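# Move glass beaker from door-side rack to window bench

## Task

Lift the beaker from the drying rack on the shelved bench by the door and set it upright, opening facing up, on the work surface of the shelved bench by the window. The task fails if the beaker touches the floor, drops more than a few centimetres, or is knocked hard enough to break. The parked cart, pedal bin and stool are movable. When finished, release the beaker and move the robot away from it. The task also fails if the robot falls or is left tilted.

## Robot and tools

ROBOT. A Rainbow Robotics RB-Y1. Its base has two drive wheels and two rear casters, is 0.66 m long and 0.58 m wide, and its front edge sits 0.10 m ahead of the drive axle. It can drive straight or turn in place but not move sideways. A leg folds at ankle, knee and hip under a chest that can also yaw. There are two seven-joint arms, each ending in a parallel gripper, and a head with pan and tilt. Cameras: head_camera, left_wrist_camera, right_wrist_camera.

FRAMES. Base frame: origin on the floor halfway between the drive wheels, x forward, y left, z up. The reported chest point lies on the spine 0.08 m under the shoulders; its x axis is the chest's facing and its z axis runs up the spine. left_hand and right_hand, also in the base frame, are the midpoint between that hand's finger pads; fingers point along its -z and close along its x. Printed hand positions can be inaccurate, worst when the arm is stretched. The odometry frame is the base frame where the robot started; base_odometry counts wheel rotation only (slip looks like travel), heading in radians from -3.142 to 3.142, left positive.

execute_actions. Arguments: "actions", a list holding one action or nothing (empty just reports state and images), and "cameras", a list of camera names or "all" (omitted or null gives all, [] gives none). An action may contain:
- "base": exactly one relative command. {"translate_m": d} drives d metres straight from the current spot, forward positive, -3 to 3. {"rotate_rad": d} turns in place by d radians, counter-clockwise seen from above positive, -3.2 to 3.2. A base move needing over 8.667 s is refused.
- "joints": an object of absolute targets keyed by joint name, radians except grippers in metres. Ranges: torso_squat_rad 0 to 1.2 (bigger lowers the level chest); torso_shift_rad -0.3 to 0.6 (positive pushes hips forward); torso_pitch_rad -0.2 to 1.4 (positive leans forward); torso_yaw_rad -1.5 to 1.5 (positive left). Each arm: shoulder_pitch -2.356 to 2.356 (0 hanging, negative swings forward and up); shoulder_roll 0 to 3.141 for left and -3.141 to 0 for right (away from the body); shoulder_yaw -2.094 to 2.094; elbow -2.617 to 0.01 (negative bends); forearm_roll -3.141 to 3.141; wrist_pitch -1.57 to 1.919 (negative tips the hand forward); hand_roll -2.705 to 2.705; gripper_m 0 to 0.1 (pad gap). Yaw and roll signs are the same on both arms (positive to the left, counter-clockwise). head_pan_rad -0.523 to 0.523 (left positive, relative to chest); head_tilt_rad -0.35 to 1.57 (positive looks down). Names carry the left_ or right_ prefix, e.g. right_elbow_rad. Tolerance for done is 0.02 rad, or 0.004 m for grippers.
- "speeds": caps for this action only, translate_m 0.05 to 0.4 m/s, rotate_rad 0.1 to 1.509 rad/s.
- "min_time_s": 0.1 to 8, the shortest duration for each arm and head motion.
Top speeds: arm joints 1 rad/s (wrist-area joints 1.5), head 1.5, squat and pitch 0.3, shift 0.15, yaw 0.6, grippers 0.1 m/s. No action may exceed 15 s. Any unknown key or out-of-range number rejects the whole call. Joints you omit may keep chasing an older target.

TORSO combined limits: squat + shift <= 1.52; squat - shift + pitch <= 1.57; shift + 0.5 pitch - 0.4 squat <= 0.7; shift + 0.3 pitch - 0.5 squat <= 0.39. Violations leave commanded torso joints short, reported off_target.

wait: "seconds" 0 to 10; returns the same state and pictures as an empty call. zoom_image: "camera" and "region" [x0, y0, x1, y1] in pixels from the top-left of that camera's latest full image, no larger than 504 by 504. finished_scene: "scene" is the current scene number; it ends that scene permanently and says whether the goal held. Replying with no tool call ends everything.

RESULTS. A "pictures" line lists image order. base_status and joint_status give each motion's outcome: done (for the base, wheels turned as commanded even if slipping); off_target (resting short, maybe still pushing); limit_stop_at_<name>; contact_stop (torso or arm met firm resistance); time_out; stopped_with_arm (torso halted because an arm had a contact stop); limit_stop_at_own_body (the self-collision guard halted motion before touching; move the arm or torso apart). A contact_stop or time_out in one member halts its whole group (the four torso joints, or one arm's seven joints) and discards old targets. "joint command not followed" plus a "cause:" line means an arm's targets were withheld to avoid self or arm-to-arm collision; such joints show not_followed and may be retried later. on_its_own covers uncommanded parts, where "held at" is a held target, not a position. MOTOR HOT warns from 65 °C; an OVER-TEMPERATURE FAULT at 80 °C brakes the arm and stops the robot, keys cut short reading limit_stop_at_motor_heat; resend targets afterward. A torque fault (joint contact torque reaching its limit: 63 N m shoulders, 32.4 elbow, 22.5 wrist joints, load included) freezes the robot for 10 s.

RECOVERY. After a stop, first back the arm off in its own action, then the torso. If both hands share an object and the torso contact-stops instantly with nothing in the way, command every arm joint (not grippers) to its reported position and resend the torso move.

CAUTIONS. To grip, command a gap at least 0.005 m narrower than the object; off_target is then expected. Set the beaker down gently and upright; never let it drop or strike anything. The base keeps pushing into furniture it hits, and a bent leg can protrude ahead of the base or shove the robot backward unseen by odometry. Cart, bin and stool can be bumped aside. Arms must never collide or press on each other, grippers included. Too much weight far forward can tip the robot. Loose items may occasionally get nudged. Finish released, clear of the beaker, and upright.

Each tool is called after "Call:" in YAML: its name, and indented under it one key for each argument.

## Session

Call:
execute_actions:
  actions: []
  cameras: ["head_camera"]

Scene clock: 0.00 s.
base_odometry: x=+0.000 y=+0.000 heading=+0.000 (m, m, rad; odometry frame)
base_status: not commanded
joint_positions: torso_squat_rad=+0.350 torso_shift_rad=+0.000 torso_pitch_rad=+0.000 torso_yaw_rad=+0.000 left_shoulder_pitch_rad=-0.042 left_shoulder_roll_rad=+0.036 left_shoulder_yaw_rad=+0.014 left_elbow_rad=-0.193 left_forearm_roll_rad=-0.029 left_wrist_pitch_rad=-0.003 left_hand_roll_rad=-0.040 left_gripper_m=+0.100 right_shoulder_pitch_rad=+0.010 right_shoulder_roll_rad=-0.015 right_shoulder_yaw_rad=+0.011 right_elbow_rad=-0.094 right_forearm_roll_rad=-0.044 right_wrist_pitch_rad=+0.006 right_hand_roll_rad=-0.045 right_gripper_m=+0.100 head_pan_rad=-0.001 head_tilt_rad=+0.400
joint_status: not commanded
chest: x=-0.2281 y=+0.0006 z=+1.2476 quat_wxyz=(+1.000, +0.000, +0.000, +0.000) (m; base frame)
left_hand: x=-0.1037 y=+0.2470 z=+0.5728 quat_wxyz=(+0.992, +0.021, -0.117, -0.036) (m; base frame)
right_hand: x=-0.1906 y=-0.2308 z=+0.5641 quat_wxyz=(+0.998, -0.006, -0.040, -0.041) (m; base frame)
pictures: head_camera
Images, in order (width x height): head_camera 896x504.

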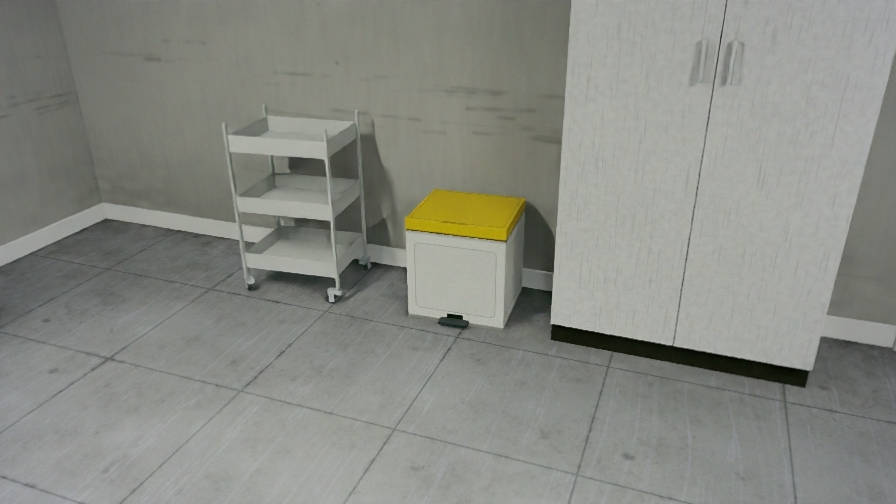

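Call:
execute_actions:
  actions:
    - {"base":{"rotate_rad":-1.93},"joints":{"head_tilt_rad":0.3}}
  cameras: ["head_camera"]

Scene clock: 5.27 s.
base_odometry: x=+0.000 y=+0.000 heading=-1.929 (m, m, rad; odometry frame)
base_status: done
joint_positions: torso_squat_rad=+0.350 torso_shift_rad=+0.000 torso_pitch_rad=+0.000 torso_yaw_rad=+0.000 left_shoulder_pitch_rad=-0.042 left_shoulder_roll_rad=+0.036 left_shoulder_yaw_rad=+0.014 left_elbow_rad=-0.193 left_forearm_roll_rad=-0.029 left_wrist_pitch_rad=-0.003 left_hand_roll_rad=-0.040 left_gripper_m=+0.100 right_shoulder_pitch_rad=+0.010 right_shoulder_roll_rad=-0.015 right_shoulder_yaw_rad=+0.011 right_elbow_rad=-0.094 right_forearm_roll_rad=-0.044 right_wrist_pitch_rad=+0.006 right_hand_roll_rad=-0.045 right_gripper_m=+0.100 head_pan_rad=-0.001 head_tilt_rad=+0.300
joint_status: all done
chest: x=-0.2281 y=+0.0006 z=+1.2476 quat_wxyz=(+1.000, +0.000, +0.000, +0.000) (m; base frame)
left_hand: x=-0.1037 y=+0.2470 z=+0.5728 quat_wxyz=(+0.992, +0.021, -0.117, -0.036) (m; base frame)
right_hand: x=-0.1906 y=-0.2308 z=+0.5641 quat_wxyz=(+0.998, -0.006, -0.040, -0.041) (m; base frame)
pictures: head_camera
Images, in order (width x height): head_camera 896x504.

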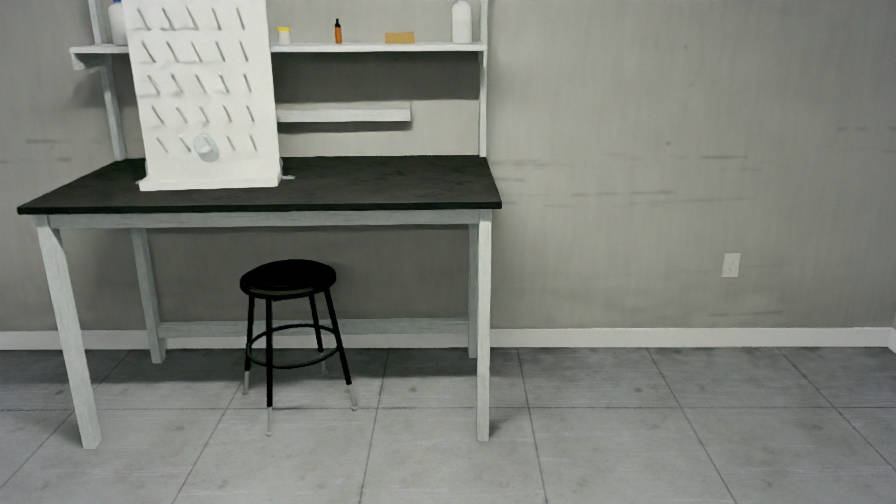

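Call:
execute_actions:
  actions:
    - {"base":{"rotate_rad":0.44}}
  cameras: []

Call:
execute_actions:
  actions:
    - {"base":{"translate_m":1.43},"joints":{"torso_squat_rad":0.5,"torso_shift_rad":0.15,"left_shoulder_pitch_rad":0,"left_shoulder_roll_rad":0.03,"left_shoulder_yaw_rad":0,"left_elbow_rad":-1.6,"left_forearm_roll_rad":0,"left_wrist_pitch_rad":-0.37,"left_hand_roll_rad":1.6,"left_gripper_m":0.09,"right_shoulder_roll_rad":-0.1}}
  cameras: []

Call:
execute_actions:
  actions:
    - {"base":{"rotate_rad":-0.42},"joints":{"head_tilt_rad":0.5}}
  cameras: ["head_camera","left_wrist_camera"]

Scene clock: 10.10 s.
base_odometry: x=+0.000 y=+0.000 heading=-1.491 (m, m, rad; odometry frame)
base_status: done
joint_positions: torso_squat_rad=+0.350 torso_shift_rad=+0.000 torso_pitch_rad=+0.000 torso_yaw_rad=+0.000 left_shoulder_pitch_rad=-0.042 left_shoulder_roll_rad=+0.036 left_shoulder_yaw_rad=+0.014 left_elbow_rad=-0.193 left_forearm_roll_rad=-0.029 left_wrist_pitch_rad=-0.003 left_hand_roll_rad=-0.040 left_gripper_m=+0.100 right_shoulder_pitch_rad=+0.010 right_shoulder_roll_rad=-0.015 right_shoulder_yaw_rad=+0.011 right_elbow_rad=-0.094 right_forearm_roll_rad=-0.044 right_wrist_pitch_rad=+0.006 right_hand_roll_rad=-0.045 right_gripper_m=+0.100 head_pan_rad=-0.001 head_tilt_rad=+0.300
joint_status: not commanded
chest: x=-0.2281 y=+0.0006 z=+1.2476 quat_wxyz=(+1.000, +0.000, +0.000, +0.000) (m; base frame)
left_hand: x=-0.1037 y=+0.2470 z=+0.5728 quat_wxyz=(+0.992, +0.021, -0.117, -0.036) (m; base frame)
right_hand: x=-0.1906 y=-0.2308 z=+0.5641 quat_wxyz=(+0.998, -0.006, -0.040, -0.041) (m; base frame)
pictures: none
No camera images: the call's "cameras" was empty. Leave "cameras" out to get every camera's image.

Scene clock: 15.03 s.
base_odometry: x=+0.114 y=-1.425 heading=-1.491 (m, m, rad; odometry frame)
base_status: done
joint_positions: torso_squat_rad=+0.500 torso_shift_rad=+0.150 torso_pitch_rad=+0.000 torso_yaw_rad=+0.000 left_shoulder_pitch_rad=+0.000 left_shoulder_roll_rad=+0.030 left_shoulder_yaw_rad=+0.000 left_elbow_rad=-1.600 left_forearm_roll_rad=+0.000 left_wrist_pitch_rad=-0.370 left_hand_roll_rad=+1.600 left_gripper_m=+0.090 right_shoulder_pitch_rad=+0.010 right_shoulder_roll_rad=-0.100 right_shoulder_yaw_rad=+0.011 right_elbow_rad=-0.094 right_forearm_roll_rad=-0.044 right_wrist_pitch_rad=+0.006 right_hand_roll_rad=-0.045 right_gripper_m=+0.100 head_pan_rad=-0.001 head_tilt_rad=+0.300
joint_status: all done
chest: x=-0.1361 y=+0.0006 z=+1.1973 quat_wxyz=(+1.000, +0.000, +0.000, +0.000) (m; base frame)
left_hand: x=+0.3643 y=+0.2266 z=+1.0674 quat_wxyz=(+0.394, -0.592, -0.586, +0.388) (m; base frame)
right_hand: x=-0.0990 y=-0.2959 z=+0.5176 quat_wxyz=(+0.997, -0.048, -0.041, -0.039) (m; base frame)
pictures: none
No camera images: the call's "cameras" was empty. Leave "cameras" out to get every camera's image.

Scene clock: 17.20 s.
base_odometry: x=+0.114 y=-1.425 heading=-1.910 (m, m, rad; odometry frame)
base_status: done
joint_positions: torso_squat_rad=+0.500 torso_shift_rad=+0.150 torso_pitch_rad=+0.000 torso_yaw_rad=+0.000 left_shoulder_pitch_rad=+0.000 left_shoulder_roll_rad=+0.030 left_shoulder_yaw_rad=+0.000 left_elbow_rad=-1.600 left_forearm_roll_rad=+0.000 left_wrist_pitch_rad=-0.370 left_hand_roll_rad=+1.600 left_gripper_m=+0.090 right_shoulder_pitch_rad=+0.010 right_shoulder_roll_rad=-0.100 right_shoulder_yaw_rad=+0.011 right_elbow_rad=-0.094 right_forearm_roll_rad=-0.044 right_wrist_pitch_rad=+0.006 right_hand_roll_rad=-0.045 right_gripper_m=+0.100 head_pan_rad=-0.001 head_tilt_rad=+0.500
joint_status: all done
chest: x=-0.1362 y=+0.0006 z=+1.1973 quat_wxyz=(+1.000, +0.000, +0.000, +0.000) (m; base frame)
left_hand: x=+0.3642 y=+0.2266 z=+1.0674 quat_wxyz=(+0.394, -0.592, -0.586, +0.388) (m; base frame)
right_hand: x=-0.0990 y=-0.2959 z=+0.5176 quat_wxyz=(+0.997, -0.048, -0.041, -0.039) (m; base frame)
pictures: head_camera, left_wrist_camera
Images, in order (width x height): head_camera 896x504, left_wrist_camera 644x364.

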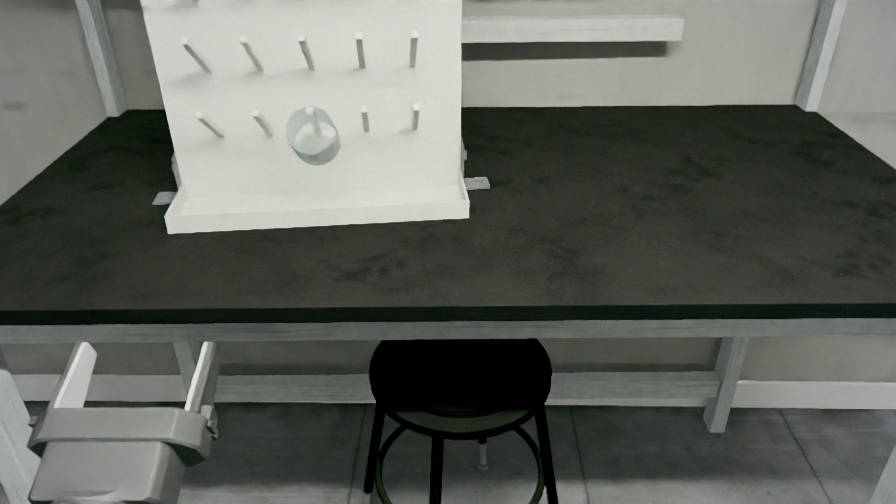

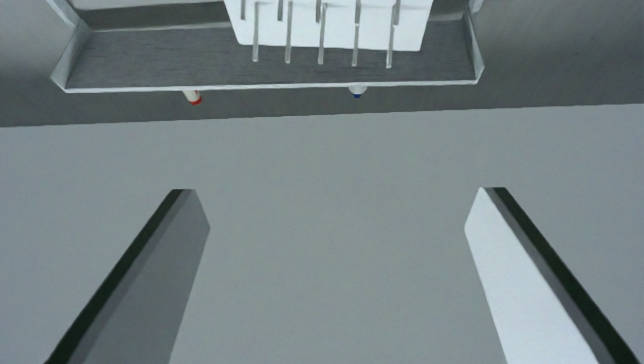

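Call:
execute_actions:
  actions:
    - {"base":{"rotate_rad":-0.22}}
  cameras: []

Call:
execute_actions:
  actions:
    - {"base":{"translate_m":0.36}}
  cameras: []

Call:
execute_actions:
  actions:
    - {"base":{"rotate_rad":0.29},"joints":{"head_tilt_rad":0.6,"head_pan_rad":0.3}}
  cameras: ["head_camera","left_wrist_camera"]

Scene clock: 20.83 s.
base_odometry: x=+0.114 y=-1.425 heading=-2.129 (m, m, rad; odometry frame)
base_status: done
joint_positions: torso_squat_rad=+0.500 torso_shift_rad=+0.150 torso_pitch_rad=+0.000 torso_yaw_rad=+0.000 left_shoulder_pitch_rad=+0.000 left_shoulder_roll_rad=+0.030 left_shoulder_yaw_rad=+0.000 left_elbow_rad=-1.600 left_forearm_roll_rad=+0.000 left_wrist_pitch_rad=-0.370 left_hand_roll_rad=+1.600 left_gripper_m=+0.090 right_shoulder_pitch_rad=+0.010 right_shoulder_roll_rad=-0.100 right_shoulder_yaw_rad=+0.011 right_elbow_rad=-0.094 right_forearm_roll_rad=-0.044 right_wrist_pitch_rad=+0.006 right_hand_roll_rad=-0.045 right_gripper_m=+0.100 head_pan_rad=-0.001 head_tilt_rad=+0.500
joint_status: not commanded
chest: x=-0.1362 y=+0.0006 z=+1.1973 quat_wxyz=(+1.000, +0.000, +0.000, +0.000) (m; base frame)
left_hand: x=+0.3642 y=+0.2266 z=+1.0674 quat_wxyz=(+0.394, -0.592, -0.586, +0.388) (m; base frame)
right_hand: x=-0.0990 y=-0.2959 z=+0.5176 quat_wxyz=(+0.997, -0.048, -0.041, -0.039) (m; base frame)
pictures: none
No camera images: the call's "cameras" was empty. Leave "cameras" out to get every camera's image.

Scene clock: 23.07 s.
base_odometry: x=-0.077 y=-1.730 heading=-2.129 (m, m, rad; odometry frame)
base_status: done
joint_positions: torso_squat_rad=+0.500 torso_shift_rad=+0.150 torso_pitch_rad=+0.000 torso_yaw_rad=+0.000 left_shoulder_pitch_rad=+0.000 left_shoulder_roll_rad=+0.030 left_shoulder_yaw_rad=+0.000 left_elbow_rad=-1.600 left_forearm_roll_rad=+0.000 left_wrist_pitch_rad=-0.370 left_hand_roll_rad=+1.600 left_gripper_m=+0.090 right_shoulder_pitch_rad=+0.010 right_shoulder_roll_rad=-0.100 right_shoulder_yaw_rad=+0.011 right_elbow_rad=-0.094 right_forearm_roll_rad=-0.044 right_wrist_pitch_rad=+0.006 right_hand_roll_rad=-0.045 right_gripper_m=+0.100 head_pan_rad=-0.001 head_tilt_rad=+0.500
joint_status: not commanded
chest: x=-0.1362 y=+0.0006 z=+1.1973 quat_wxyz=(+1.000, +0.000, +0.000, +0.000) (m; base frame)
left_hand: x=+0.3642 y=+0.2266 z=+1.0673 quat_wxyz=(+0.394, -0.592, -0.586, +0.388) (m; base frame)
right_hand: x=-0.0989 y=-0.2959 z=+0.5176 quat_wxyz=(+0.997, -0.048, -0.041, -0.039) (m; base frame)
pictures: none
No camera images: the call's "cameras" was empty. Leave "cameras" out to get every camera's image.

Scene clock: 25.03 s.
base_odometry: x=-0.077 y=-1.730 heading=-1.840 (m, m, rad; odometry frame)
base_status: done
joint_positions: torso_squat_rad=+0.500 torso_shift_rad=+0.150 torso_pitch_rad=+0.000 torso_yaw_rad=+0.000 left_shoulder_pitch_rad=+0.000 left_shoulder_roll_rad=+0.030 left_shoulder_yaw_rad=+0.000 left_elbow_rad=-1.600 left_forearm_roll_rad=+0.000 left_wrist_pitch_rad=-0.370 left_hand_roll_rad=+1.600 left_gripper_m=+0.090 right_shoulder_pitch_rad=+0.010 right_shoulder_roll_rad=-0.100 right_shoulder_yaw_rad=+0.011 right_elbow_rad=-0.094 right_forearm_roll_rad=-0.044 right_wrist_pitch_rad=+0.006 right_hand_roll_rad=-0.045 right_gripper_m=+0.100 head_pan_rad=+0.300 head_tilt_rad=+0.600
joint_status: all done
chest: x=-0.1362 y=+0.0006 z=+1.1973 quat_wxyz=(+1.000, +0.000, +0.000, +0.000) (m; base frame)
left_hand: x=+0.3642 y=+0.2266 z=+1.0674 quat_wxyz=(+0.394, -0.592, -0.586, +0.388) (m; base frame)
right_hand: x=-0.0989 y=-0.2959 z=+0.5176 quat_wxyz=(+0.997, -0.048, -0.041, -0.039) (m; base frame)
pictures: head_camera, left_wrist_camera
Images, in order (width x height): head_camera 896x504, left_wrist_camera 644x364.

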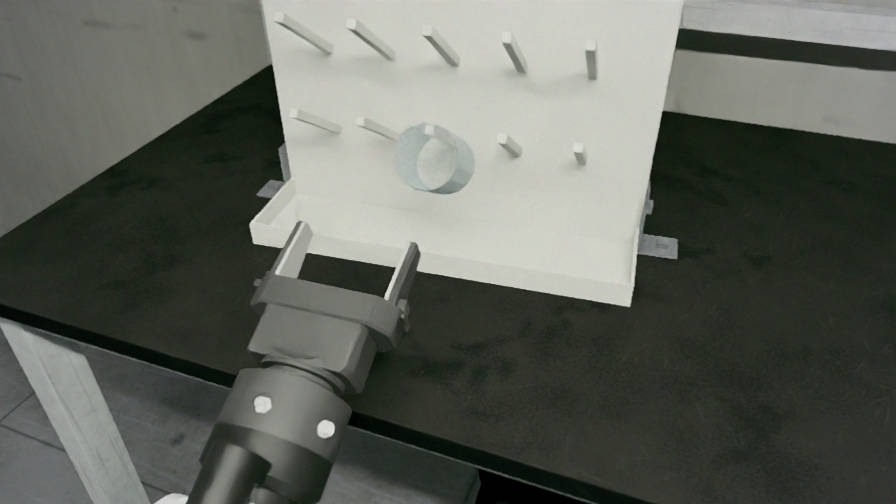

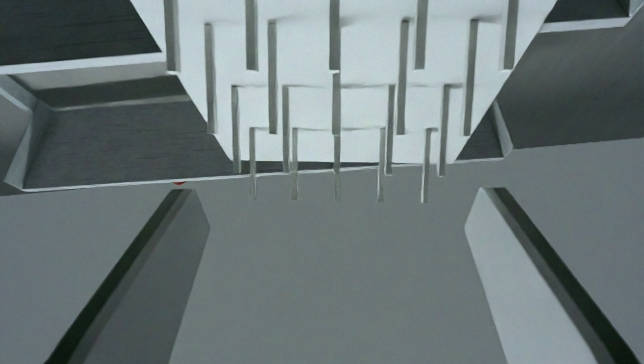

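Call:
execute_actions:
  actions:
    - {"base":{"translate_m":0.15},"speeds":{"translate_m":0.1},"joints":{"left_wrist_pitch_rad":-0.27}}
  cameras: ["head_camera","left_wrist_camera"]

Scene clock: 28.00 s.
base_odometry: x=-0.116 y=-1.874 heading=-1.839 (m, m, rad; odometry frame)
base_status: done
joint_positions: torso_squat_rad=+0.500 torso_shift_rad=+0.150 torso_pitch_rad=+0.000 torso_yaw_rad=+0.000 left_shoulder_pitch_rad=+0.000 left_shoulder_roll_rad=+0.030 left_shoulder_yaw_rad=+0.000 left_elbow_rad=-1.600 left_forearm_roll_rad=+0.000 left_wrist_pitch_rad=-0.270 left_hand_roll_rad=+1.600 left_gripper_m=+0.090 right_shoulder_pitch_rad=+0.010 right_shoulder_roll_rad=-0.100 right_shoulder_yaw_rad=+0.011 right_elbow_rad=-0.094 right_forearm_roll_rad=-0.044 right_wrist_pitch_rad=+0.006 right_hand_roll_rad=-0.045 right_gripper_m=+0.100 head_pan_rad=+0.300 head_tilt_rad=+0.600
joint_status: all done
chest: x=-0.1362 y=+0.0006 z=+1.1973 quat_wxyz=(+1.000, +0.000, +0.000, +0.000) (m; base frame)
left_hand: x=+0.3721 y=+0.2272 z=+1.0457 quat_wxyz=(+0.422, -0.571, -0.567, +0.418) (m; base frame)
right_hand: x=-0.0989 y=-0.2959 z=+0.5176 quat_wxyz=(+0.997, -0.048, -0.041, -0.039) (m; base frame)
pictures: head_camera, left_wrist_camera
Images, in order (width x height): head_camera 896x504, left_wrist_camera 644x364.

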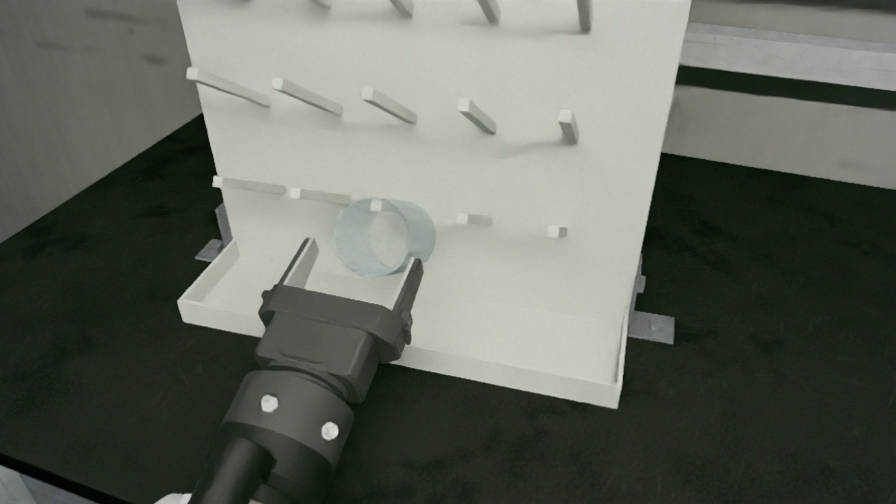

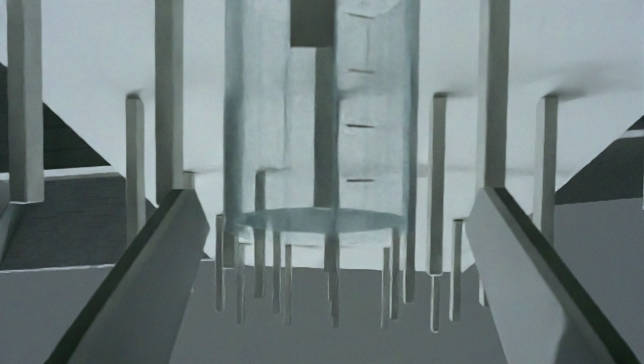

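Call:
execute_actions:
  actions:
    - {"base":{"translate_m":0.045},"speeds":{"translate_m":0.05},"joints":{"left_shoulder_yaw_rad":-0.015}}
  cameras: ["head_camera","left_wrist_camera"]

Scene clock: 30.03 s.
base_odometry: x=-0.128 y=-1.918 heading=-1.838 (m, m, rad; odometry frame)
base_status: done
joint_positions: torso_squat_rad=+0.500 torso_shift_rad=+0.150 torso_pitch_rad=+0.000 torso_yaw_rad=+0.000 left_shoulder_pitch_rad=+0.000 left_shoulder_roll_rad=+0.030 left_shoulder_yaw_rad=-0.015 left_elbow_rad=-1.600 left_forearm_roll_rad=+0.000 left_wrist_pitch_rad=-0.270 left_hand_roll_rad=+1.600 left_gripper_m=+0.090 right_shoulder_pitch_rad=+0.010 right_shoulder_roll_rad=-0.100 right_shoulder_yaw_rad=+0.011 right_elbow_rad=-0.094 right_forearm_roll_rad=-0.044 right_wrist_pitch_rad=+0.006 right_hand_roll_rad=-0.045 right_gripper_m=+0.100 head_pan_rad=+0.300 head_tilt_rad=+0.600
joint_status: all done
chest: x=-0.1362 y=+0.0006 z=+1.1973 quat_wxyz=(+1.000, +0.000, +0.000, +0.000) (m; base frame)
left_hand: x=+0.3720 y=+0.2196 z=+1.0455 quat_wxyz=(+0.425, -0.575, -0.562, +0.415) (m; base frame)
right_hand: x=-0.0990 y=-0.2959 z=+0.5176 quat_wxyz=(+0.997, -0.048, -0.041, -0.039) (m; base frame)
pictures: head_camera, left_wrist_camera
Images, in order (width x height): head_camera 896x504, left_wrist_camera 644x364.

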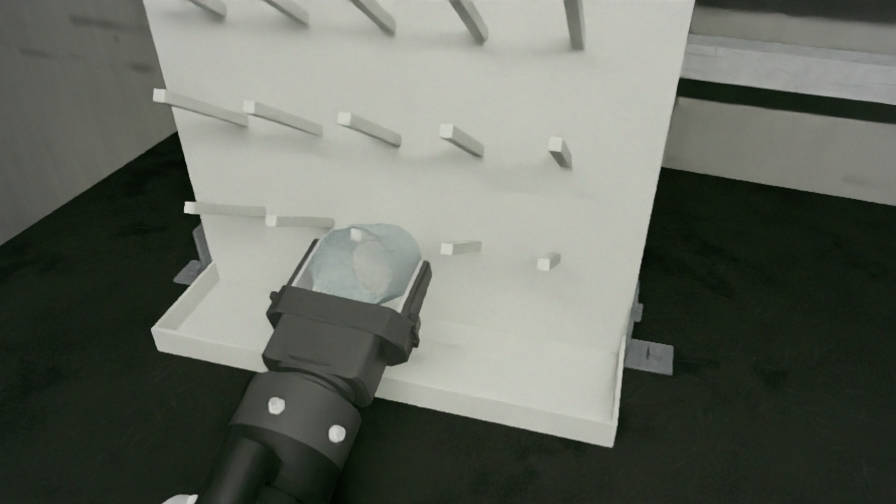

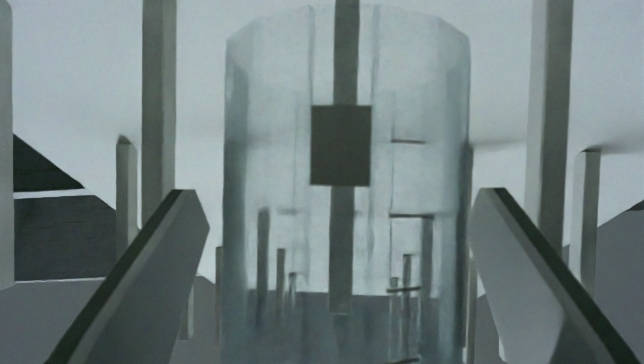

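Call:
execute_actions:
  actions:
    - {"joints":{"left_gripper_m":0.055}}
  cameras: ["left_wrist_camera"]

Call:
execute_actions:
  actions:
    - {"base":{"translate_m":-0.035},"speeds":{"translate_m":0.05},"joints":{"torso_squat_rad":0.34}}
  cameras: ["head_camera"]

Call:
execute_actions:
  actions:
    - {"base":{"translate_m":-0.05},"speeds":{"translate_m":0.05},"joints":{"torso_squat_rad":0.1}}
  cameras: ["head_camera","left_wrist_camera"]

Scene clock: 32.40 s.
base_odometry: x=-0.128 y=-1.918 heading=-1.838 (m, m, rad; odometry frame)
base_status: not commanded
joint_positions: torso_squat_rad=+0.500 torso_shift_rad=+0.150 torso_pitch_rad=+0.000 torso_yaw_rad=+0.000 left_shoulder_pitch_rad=+0.000 left_shoulder_roll_rad=+0.030 left_shoulder_yaw_rad=-0.015 left_elbow_rad=-1.600 left_forearm_roll_rad=+0.000 left_wrist_pitch_rad=-0.270 left_hand_roll_rad=+1.600 left_gripper_m=+0.069 right_shoulder_pitch_rad=+0.010 right_shoulder_roll_rad=-0.100 right_shoulder_yaw_rad=+0.011 right_elbow_rad=-0.094 right_forearm_roll_rad=-0.044 right_wrist_pitch_rad=+0.006 right_hand_roll_rad=-0.045 right_gripper_m=+0.100 head_pan_rad=+0.300 head_tilt_rad=+0.600
joint_status: left_gripper_m off_target (ended at +0.069, target +0.055)
chest: x=-0.1362 y=+0.0006 z=+1.1973 quat_wxyz=(+1.000, +0.000, +0.000, +0.000) (m; base frame)
left_hand: x=+0.3720 y=+0.2196 z=+1.0455 quat_wxyz=(+0.425, -0.575, -0.562, +0.415) (m; base frame)
right_hand: x=-0.0990 y=-0.2959 z=+0.5176 quat_wxyz=(+0.997, -0.048, -0.041, -0.039) (m; base frame)
pictures: left_wrist_camera
Images, in order (width x height): left_wrist_camera 644x364.

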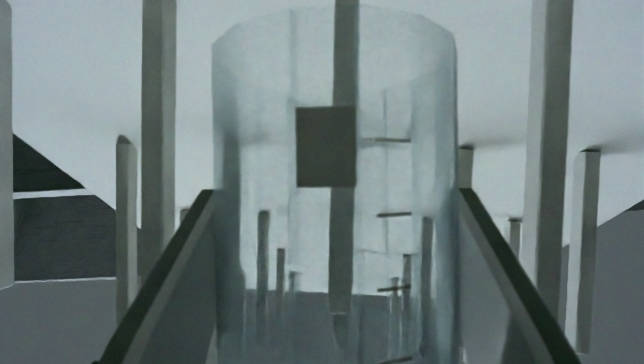

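Scene clock: 33.77 s.
base_odometry: x=-0.119 y=-1.884 heading=-1.838 (m, m, rad; odometry frame)
base_status: done
joint_positions: torso_squat_rad=+0.340 torso_shift_rad=+0.150 torso_pitch_rad=+0.000 torso_yaw_rad=+0.000 left_shoulder_pitch_rad=+0.000 left_shoulder_roll_rad=+0.030 left_shoulder_yaw_rad=-0.015 left_elbow_rad=-1.600 left_forearm_roll_rad=+0.000 left_wrist_pitch_rad=-0.270 left_hand_roll_rad=+1.600 left_gripper_m=+0.069 right_shoulder_pitch_rad=+0.010 right_shoulder_roll_rad=-0.100 right_shoulder_yaw_rad=+0.011 right_elbow_rad=-0.094 right_forearm_roll_rad=-0.044 right_wrist_pitch_rad=+0.006 right_hand_roll_rad=-0.045 right_gripper_m=+0.100 head_pan_rad=+0.300 head_tilt_rad=+0.600
joint_status: all done
chest: x=-0.1293 y=+0.0006 z=+1.2424 quat_wxyz=(+1.000, +0.000, +0.000, +0.000) (m; base frame)
left_hand: x=+0.3788 y=+0.2197 z=+1.0906 quat_wxyz=(+0.425, -0.575, -0.562, +0.415) (m; base frame)
right_hand: x=-0.0922 y=-0.2959 z=+0.5627 quat_wxyz=(+0.997, -0.048, -0.041, -0.039) (m; base frame)
pictures: head_camera
Images, in order (width x height): head_camera 896x504.

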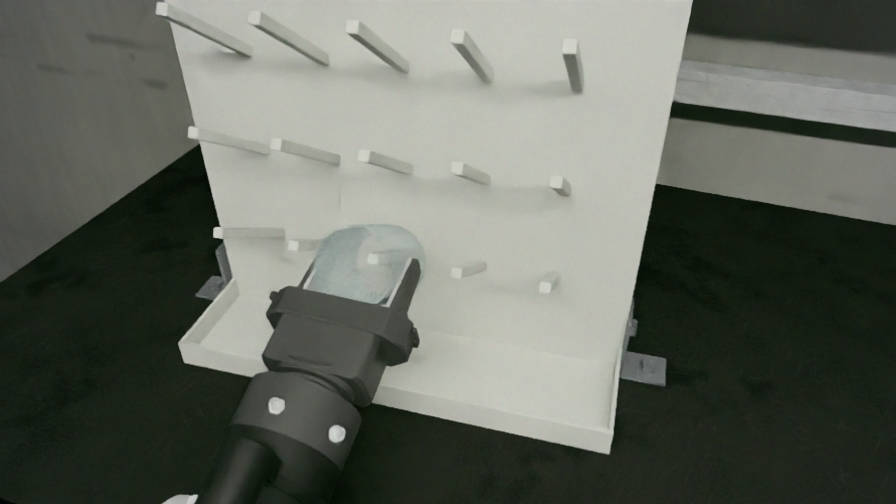

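Scene clock: 35.33 s.
base_odometry: x=-0.106 y=-1.836 heading=-1.840 (m, m, rad; odometry frame)
base_status: done
joint_positions: torso_squat_rad=+0.100 torso_shift_rad=+0.150 torso_pitch_rad=+0.000 torso_yaw_rad=+0.000 left_shoulder_pitch_rad=+0.000 left_shoulder_roll_rad=+0.030 left_shoulder_yaw_rad=-0.015 left_elbow_rad=-1.600 left_forearm_roll_rad=+0.000 left_wrist_pitch_rad=-0.270 left_hand_roll_rad=+1.600 left_gripper_m=+0.069 right_shoulder_pitch_rad=+0.010 right_shoulder_roll_rad=-0.100 right_shoulder_yaw_rad=+0.011 right_elbow_rad=-0.094 right_forearm_roll_rad=-0.044 right_wrist_pitch_rad=+0.006 right_hand_roll_rad=-0.045 right_gripper_m=+0.100 head_pan_rad=+0.300 head_tilt_rad=+0.600
joint_status: all done
chest: x=-0.1239 y=+0.0006 z=+1.2786 quat_wxyz=(+1.000, +0.000, +0.000, +0.000) (m; base frame)
left_hand: x=+0.3843 y=+0.2197 z=+1.1267 quat_wxyz=(+0.425, -0.575, -0.562, +0.415) (m; base frame)
right_hand: x=-0.0867 y=-0.2959 z=+0.5988 quat_wxyz=(+0.997, -0.048, -0.041, -0.039) (m; base frame)
pictures: head_camera, left_wrist_camera
Images, in order (width x height): head_camera 896x504, left_wrist_camera 644x364.

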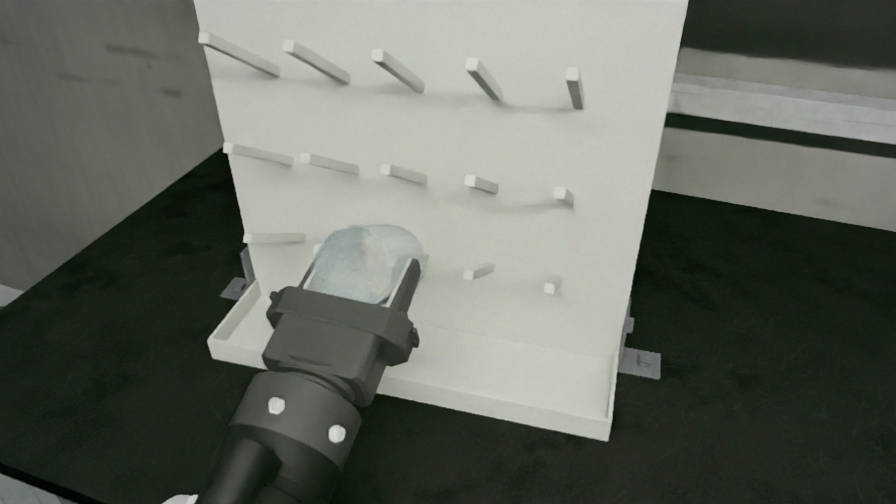

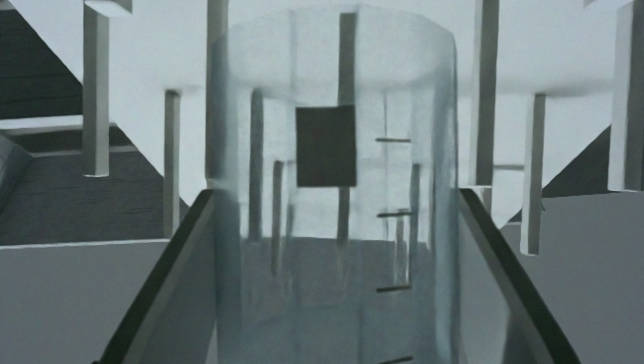

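Call:
execute_actions:
  actions:
    - {"base":{"translate_m":-0.8}}
  cameras: []

Call:
execute_actions:
  actions:
    - {"base":{"rotate_rad":3.09},"joints":{"torso_squat_rad":0.3,"torso_shift_rad":0,"left_wrist_pitch_rad":0.6,"head_pan_rad":0,"head_tilt_rad":0.25,"right_shoulder_roll_rad":-0.03,"right_shoulder_yaw_rad":0.5,"right_elbow_rad":-1.45,"right_wrist_pitch_rad":0.1},"min_time_s":3}

Scene clock: 40.20 s.
base_odometry: x=+0.107 y=-1.065 heading=-1.839 (m, m, rad; odometry frame)
base_status: done
joint_positions: torso_squat_rad=+0.100 torso_shift_rad=+0.150 torso_pitch_rad=+0.000 torso_yaw_rad=+0.000 left_shoulder_pitch_rad=+0.000 left_shoulder_roll_rad=+0.030 left_shoulder_yaw_rad=-0.015 left_elbow_rad=-1.600 left_forearm_roll_rad=+0.000 left_wrist_pitch_rad=-0.270 left_hand_roll_rad=+1.600 left_gripper_m=+0.069 right_shoulder_pitch_rad=+0.010 right_shoulder_roll_rad=-0.100 right_shoulder_yaw_rad=+0.011 right_elbow_rad=-0.094 right_forearm_roll_rad=-0.044 right_wrist_pitch_rad=+0.006 right_hand_roll_rad=-0.045 right_gripper_m=+0.100 head_pan_rad=+0.300 head_tilt_rad=+0.600
joint_status: not commanded
chest: x=-0.1239 y=+0.0006 z=+1.2786 quat_wxyz=(+1.000, +0.000, +0.000, +0.000) (m; base frame)
left_hand: x=+0.3842 y=+0.2197 z=+1.1267 quat_wxyz=(+0.425, -0.575, -0.562, +0.415) (m; base frame)
right_hand: x=-0.0867 y=-0.2959 z=+0.5989 quat_wxyz=(+0.997, -0.048, -0.041, -0.039) (m; base frame)
pictures: none
No camera images: the call's "cameras" was empty. Leave "cameras" out to get every camera's image.

Scene clock: 45.63 s.
base_odometry: x=+0.107 y=-1.064 heading=+1.250 (m, m, rad; odometry frame)
base_status: done
joint_positions: torso_squat_rad=+0.300 torso_shift_rad=+0.000 torso_pitch_rad=+0.000 torso_yaw_rad=+0.000 left_shoulder_pitch_rad=+0.000 left_shoulder_roll_rad=+0.030 left_shoulder_yaw_rad=-0.015 left_elbow_rad=-1.600 left_forearm_roll_rad=+0.000 left_wrist_pitch_rad=+0.600 left_hand_roll_rad=+1.600 left_gripper_m=+0.069 right_shoulder_pitch_rad=+0.010 right_shoulder_roll_rad=-0.030 right_shoulder_yaw_rad=+0.500 right_elbow_rad=-1.450 right_forearm_roll_rad=-0.044 right_wrist_pitch_rad=+0.100 right_hand_roll_rad=-0.045 right_gripper_m=+0.100 head_pan_rad=+0.000 head_tilt_rad=+0.250
joint_status: all done
chest: x=-0.2281 y=+0.0006 z=+1.2587 quat_wxyz=(+1.000, +0.000, +0.000, +0.000) (m; base frame)
left_hand: x=+0.2538 y=+0.2257 z=+0.9143 quat_wxyz=(+0.621, -0.337, -0.340, +0.620) (m; base frame)
right_hand: x=+0.2130 y=+0.0102 z=+0.9392 quat_wxyz=(+0.770, +0.171, -0.592, +0.168) (m; base frame)
pictures: head_camera, left_wrist_camera, right_wrist_camera
Images, in order (width x height): head_camera 896x504, left_wrist_camera 644x364, right_wrist_camera 644x364.

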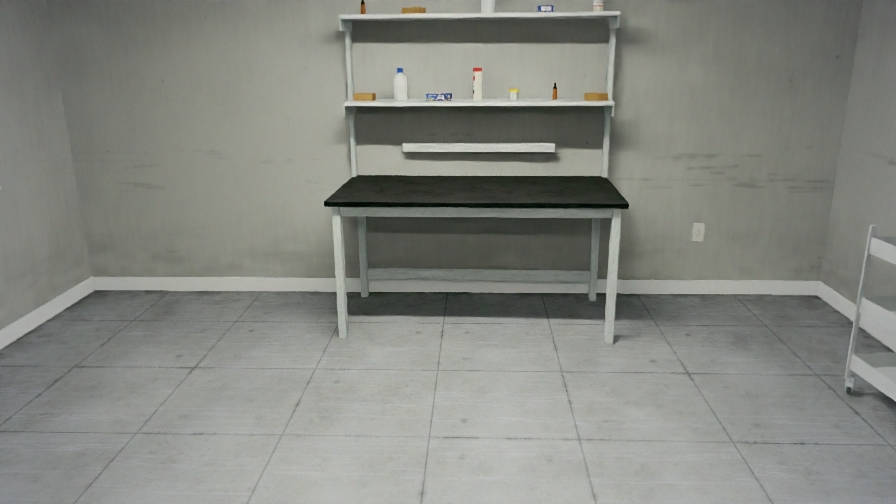

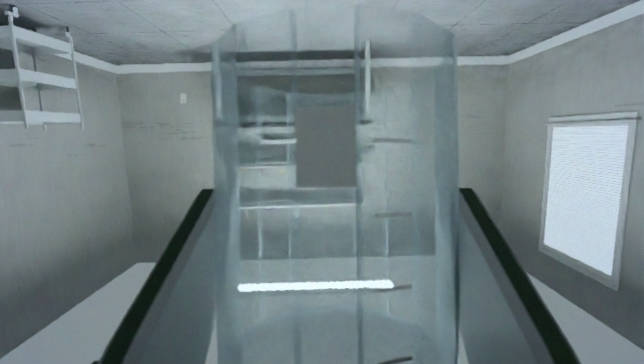

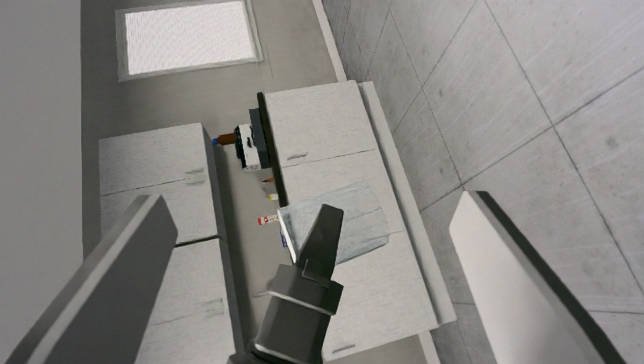

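Call:
execute_actions:
  actions:
    - {"base":{"translate_m":2.9},"joints":{"left_wrist_pitch_rad":0.7,"head_pan_rad":0.4,"head_tilt_rad":0.85}}

Scene clock: 54.93 s.
base_odometry: x=+1.020 y=+1.688 heading=+1.251 (m, m, rad; odometry frame)
base_status: done
joint_positions: torso_squat_rad=+0.300 torso_shift_rad=+0.000 torso_pitch_rad=+0.000 torso_yaw_rad=+0.000 left_shoulder_pitch_rad=+0.000 left_shoulder_roll_rad=+0.030 left_shoulder_yaw_rad=-0.015 left_elbow_rad=-1.600 left_forearm_roll_rad=+0.000 left_wrist_pitch_rad=+0.700 left_hand_roll_rad=+1.600 left_gripper_m=+0.069 right_shoulder_pitch_rad=+0.010 right_shoulder_roll_rad=-0.030 right_shoulder_yaw_rad=+0.500 right_elbow_rad=-1.450 right_forearm_roll_rad=-0.044 right_wrist_pitch_rad=+0.100 right_hand_roll_rad=-0.045 right_gripper_m=+0.100 head_pan_rad=+0.400 head_tilt_rad=+0.850
joint_status: all done
chest: x=-0.2279 y=+0.0006 z=+1.2587 quat_wxyz=(+1.000, +0.000, +0.000, +0.000) (m; base frame)
left_hand: x=+0.2404 y=+0.2264 z=+0.8955 quat_wxyz=(+0.637, -0.305, -0.310, +0.637) (m; base frame)
right_hand: x=+0.2131 y=+0.0102 z=+0.9391 quat_wxyz=(+0.770, +0.171, -0.592, +0.167) (m; base frame)
pictures: head_camera, left_wrist_camera, right_wrist_camera
Images, in order (width x height): head_camera 896x504, left_wrist_camera 644x364, right_wrist_camera 644x364.

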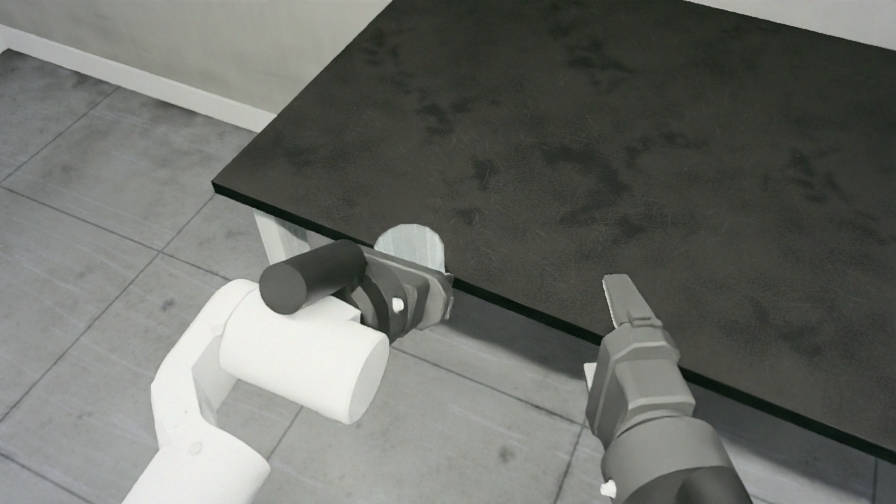

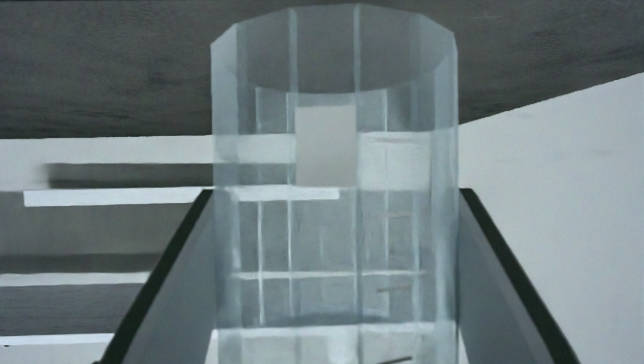

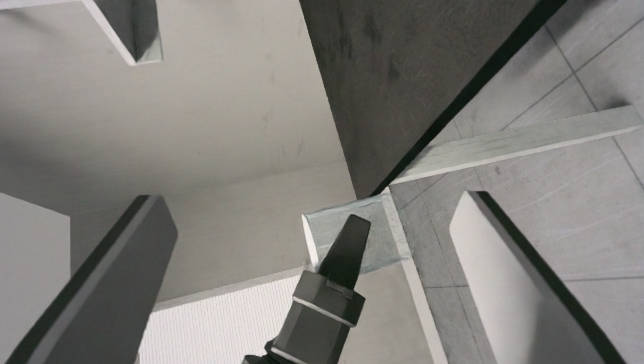

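Call:
execute_actions:
  actions:
    - {"base":{"translate_m":0.2}}
  cameras: []

Call:
execute_actions:
  actions:
    - {"joints":{"torso_squat_rad":0.465}}

Scene clock: 57.60 s.
base_odometry: x=+1.082 y=+1.878 heading=+1.252 (m, m, rad; odometry frame)
base_status: done
joint_positions: torso_squat_rad=+0.300 torso_shift_rad=+0.000 torso_pitch_rad=+0.000 torso_yaw_rad=+0.000 left_shoulder_pitch_rad=+0.000 left_shoulder_roll_rad=+0.030 left_shoulder_yaw_rad=-0.015 left_elbow_rad=-1.600 left_forearm_roll_rad=+0.000 left_wrist_pitch_rad=+0.700 left_hand_roll_rad=+1.600 left_gripper_m=+0.069 right_shoulder_pitch_rad=+0.010 right_shoulder_roll_rad=-0.030 right_shoulder_yaw_rad=+0.500 right_elbow_rad=-1.450 right_forearm_roll_rad=-0.044 right_wrist_pitch_rad=+0.100 right_hand_roll_rad=-0.045 right_gripper_m=+0.100 head_pan_rad=+0.400 head_tilt_rad=+0.850
joint_status: not commanded
chest: x=-0.2279 y=+0.0006 z=+1.2587 quat_wxyz=(+1.000, +0.000, +0.000, +0.000) (m; base frame)
left_hand: x=+0.2405 y=+0.2264 z=+0.8955 quat_wxyz=(+0.637, -0.305, -0.310, +0.637) (m; base frame)
right_hand: x=+0.2131 y=+0.0102 z=+0.9391 quat_wxyz=(+0.770, +0.171, -0.592, +0.167) (m; base frame)
pictures: none
No camera images: the call's "cameras" was empty. Leave "cameras" out to get every camera's image.

Scene clock: 58.93 s.
base_odometry: x=+1.082 y=+1.878 heading=+1.252 (m, m, rad; odometry frame)
base_status: not commanded
joint_positions: torso_squat_rad=+0.465 torso_shift_rad=+0.000 torso_pitch_rad=+0.000 torso_yaw_rad=+0.000 left_shoulder_pitch_rad=+0.000 left_shoulder_roll_rad=+0.030 left_shoulder_yaw_rad=-0.015 left_elbow_rad=-1.600 left_forearm_roll_rad=+0.000 left_wrist_pitch_rad=+0.700 left_hand_roll_rad=+1.600 left_gripper_m=+0.069 right_shoulder_pitch_rad=+0.010 right_shoulder_roll_rad=-0.030 right_shoulder_yaw_rad=+0.500 right_elbow_rad=-1.450 right_forearm_roll_rad=-0.044 right_wrist_pitch_rad=+0.100 right_hand_roll_rad=-0.045 right_gripper_m=+0.100 head_pan_rad=+0.400 head_tilt_rad=+0.850
joint_status: all done
chest: x=-0.2280 y=+0.0006 z=+1.2156 quat_wxyz=(+1.000, +0.000, +0.000, +0.000) (m; base frame)
left_hand: x=+0.2404 y=+0.2264 z=+0.8526 quat_wxyz=(+0.637, -0.305, -0.310, +0.637) (m; base frame)
right_hand: x=+0.2130 y=+0.0102 z=+0.8961 quat_wxyz=(+0.770, +0.171, -0.592, +0.168) (m; base frame)
pictures: head_camera, left_wrist_camera, right_wrist_camera
Images, in order (width x height): head_camera 896x504, left_wrist_camera 644x364, right_wrist_camera 644x364.

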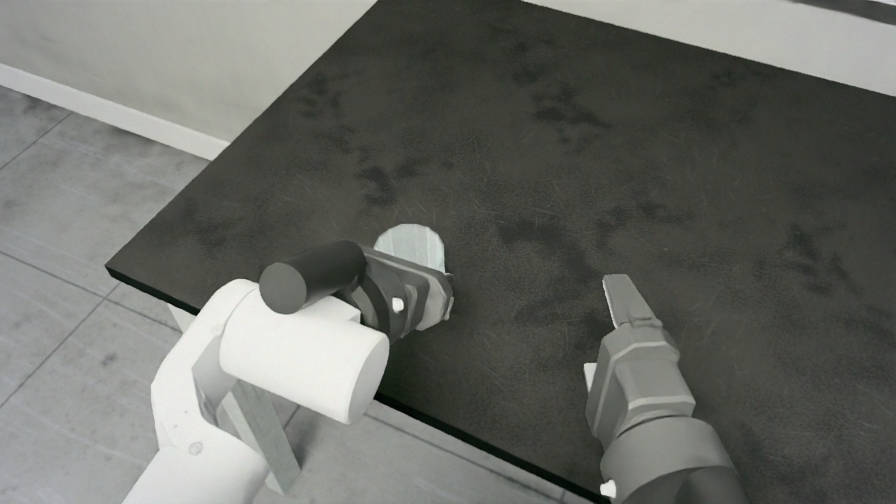

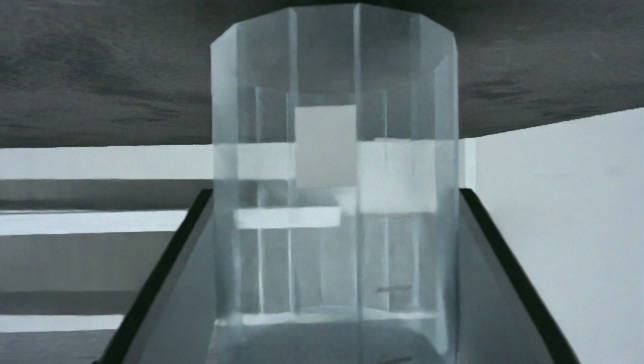

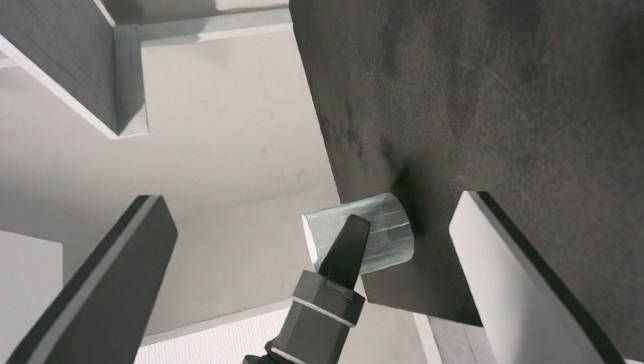

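Lower in small steps.

Call:
execute_actions:
  actions:
    - {"joints":{"left_elbow_rad":-1.55,"left_wrist_pitch_rad":0.65},"min_time_s":1.2}
  cameras: ["right_wrist_camera"]

Call:
execute_actions:
  actions:
    - {"joints":{"left_elbow_rad":-1.52,"left_wrist_pitch_rad":0.62},"min_time_s":1.0}
  cameras: ["right_wrist_camera"]

Scene clock: 61.07 s.
base_odometry: x=+1.082 y=+1.878 heading=+1.252 (m, m, rad; odometry frame)
base_status: not commanded
joint_positions: torso_squat_rad=+0.465 torso_shift_rad=+0.000 torso_pitch_rad=+0.000 torso_yaw_rad=+0.000 left_shoulder_pitch_rad=+0.000 left_shoulder_roll_rad=+0.030 left_shoulder_yaw_rad=-0.015 left_elbow_rad=-1.550 left_forearm_roll_rad=+0.000 left_wrist_pitch_rad=+0.650 left_hand_roll_rad=+1.600 left_gripper_m=+0.069 right_shoulder_pitch_rad=+0.010 right_shoulder_roll_rad=-0.030 right_shoulder_yaw_rad=+0.500 right_elbow_rad=-1.450 right_forearm_roll_rad=-0.044 right_wrist_pitch_rad=+0.100 right_hand_roll_rad=-0.045 right_gripper_m=+0.100 head_pan_rad=+0.400 head_tilt_rad=+0.850
joint_status: all done
chest: x=-0.2280 y=+0.0006 z=+1.2156 quat_wxyz=(+1.000, +0.000, +0.000, +0.000) (m; base frame)
left_hand: x=+0.2390 y=+0.2268 z=+0.8398 quat_wxyz=(+0.637, -0.305, -0.310, +0.637) (m; base frame)
right_hand: x=+0.2130 y=+0.0102 z=+0.8961 quat_wxyz=(+0.770, +0.171, -0.592, +0.168) (m; base frame)
pictures: right_wrist_camera
Images, in order (width x height): right_wrist_camera 644x364.

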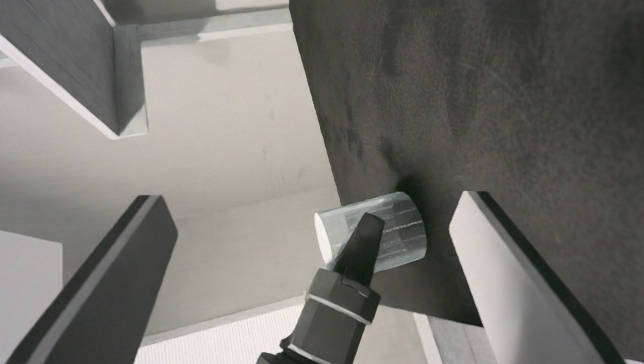

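Scene clock: 62.37 s.
base_odometry: x=+1.082 y=+1.878 heading=+1.252 (m, m, rad; odometry frame)
base_status: not commanded
joint_positions: torso_squat_rad=+0.465 torso_shift_rad=+0.000 torso_pitch_rad=+0.000 torso_yaw_rad=+0.000 left_shoulder_pitch_rad=+0.000 left_shoulder_roll_rad=+0.030 left_shoulder_yaw_rad=-0.015 left_elbow_rad=-1.520 left_forearm_roll_rad=+0.000 left_wrist_pitch_rad=+0.620 left_hand_roll_rad=+1.600 left_gripper_m=+0.069 right_shoulder_pitch_rad=+0.010 right_shoulder_roll_rad=-0.030 right_shoulder_yaw_rad=+0.500 right_elbow_rad=-1.450 right_forearm_roll_rad=-0.044 right_wrist_pitch_rad=+0.100 right_hand_roll_rad=-0.045 right_gripper_m=+0.100 head_pan_rad=+0.400 head_tilt_rad=+0.850
joint_status: all done
chest: x=-0.2280 y=+0.0006 z=+1.2156 quat_wxyz=(+1.000, +0.000, +0.000, +0.000) (m; base frame)
left_hand: x=+0.2377 y=+0.2271 z=+0.8322 quat_wxyz=(+0.637, -0.305, -0.310, +0.637) (m; base frame)
right_hand: x=+0.2130 y=+0.0102 z=+0.8961 quat_wxyz=(+0.770, +0.171, -0.592, +0.168) (m; base frame)
pictures: right_wrist_camera
Images, in order (width x height): right_wrist_camera 644x364.

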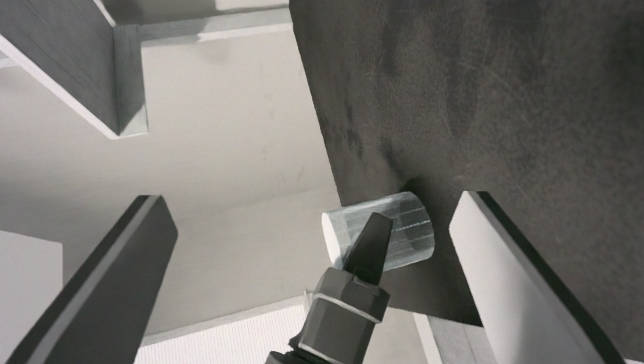

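Call:
execute_actions:
  actions:
    - {"joints":{"left_elbow_rad":-1.495,"left_wrist_pitch_rad":0.595},"min_time_s":1.0}
  cameras: []

Call:
execute_actions:
  actions:
    - {"joints":{"left_gripper_m":0.1}}
  cameras: ["right_wrist_camera"]

Scene clock: 64.20 s.
base_odometry: x=+1.082 y=+1.878 heading=+1.252 (m, m, rad; odometry frame)
base_status: not commanded
joint_positions: torso_squat_rad=+0.465 torso_shift_rad=+0.000 torso_pitch_rad=+0.000 torso_yaw_rad=+0.000 left_shoulder_pitch_rad=+0.000 left_shoulder_roll_rad=+0.030 left_shoulder_yaw_rad=-0.015 left_elbow_rad=-1.495 left_forearm_roll_rad=+0.000 left_wrist_pitch_rad=+0.595 left_hand_roll_rad=+1.600 left_gripper_m=+0.069 right_shoulder_pitch_rad=+0.010 right_shoulder_roll_rad=-0.030 right_shoulder_yaw_rad=+0.500 right_elbow_rad=-1.450 right_forearm_roll_rad=-0.044 right_wrist_pitch_rad=+0.100 right_hand_roll_rad=-0.045 right_gripper_m=+0.100 head_pan_rad=+0.400 head_tilt_rad=+0.850
joint_status: all done
chest: x=-0.2280 y=+0.0006 z=+1.2156 quat_wxyz=(+1.000, +0.000, +0.000, +0.000) (m; base frame)
left_hand: x=+0.2366 y=+0.2273 z=+0.8259 quat_wxyz=(+0.637, -0.305, -0.310, +0.637) (m; base frame)
right_hand: x=+0.2130 y=+0.0102 z=+0.8961 quat_wxyz=(+0.770, +0.171, -0.592, +0.168) (m; base frame)
pictures: none
No camera images: the call's "cameras" was empty. Leave "cameras" out to get every camera's image.

Scene clock: 65.13 s.
base_odometry: x=+1.082 y=+1.878 heading=+1.252 (m, m, rad; odometry frame)
base_status: not commanded
joint_positions: torso_squat_rad=+0.465 torso_shift_rad=+0.000 torso_pitch_rad=+0.000 torso_yaw_rad=+0.000 left_shoulder_pitch_rad=+0.000 left_shoulder_roll_rad=+0.030 left_shoulder_yaw_rad=-0.015 left_elbow_rad=-1.495 left_forearm_roll_rad=+0.000 left_wrist_pitch_rad=+0.595 left_hand_roll_rad=+1.600 left_gripper_m=+0.099 right_shoulder_pitch_rad=+0.010 right_shoulder_roll_rad=-0.030 right_shoulder_yaw_rad=+0.500 right_elbow_rad=-1.450 right_forearm_roll_rad=-0.044 right_wrist_pitch_rad=+0.100 right_hand_roll_rad=-0.045 right_gripper_m=+0.100 head_pan_rad=+0.400 head_tilt_rad=+0.850
joint_status: all done
chest: x=-0.2280 y=+0.0006 z=+1.2156 quat_wxyz=(+1.000, +0.000, +0.000, +0.000) (m; base frame)
left_hand: x=+0.2366 y=+0.2273 z=+0.8259 quat_wxyz=(+0.637, -0.305, -0.310, +0.637) (m; base frame)
right_hand: x=+0.2130 y=+0.0102 z=+0.8961 quat_wxyz=(+0.770, +0.171, -0.592, +0.168) (m; base frame)
pictures: right_wrist_camera
Images, in order (width x height): right_wrist_camera 644x364.

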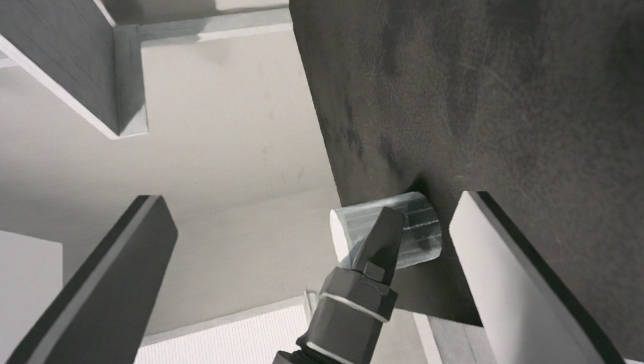

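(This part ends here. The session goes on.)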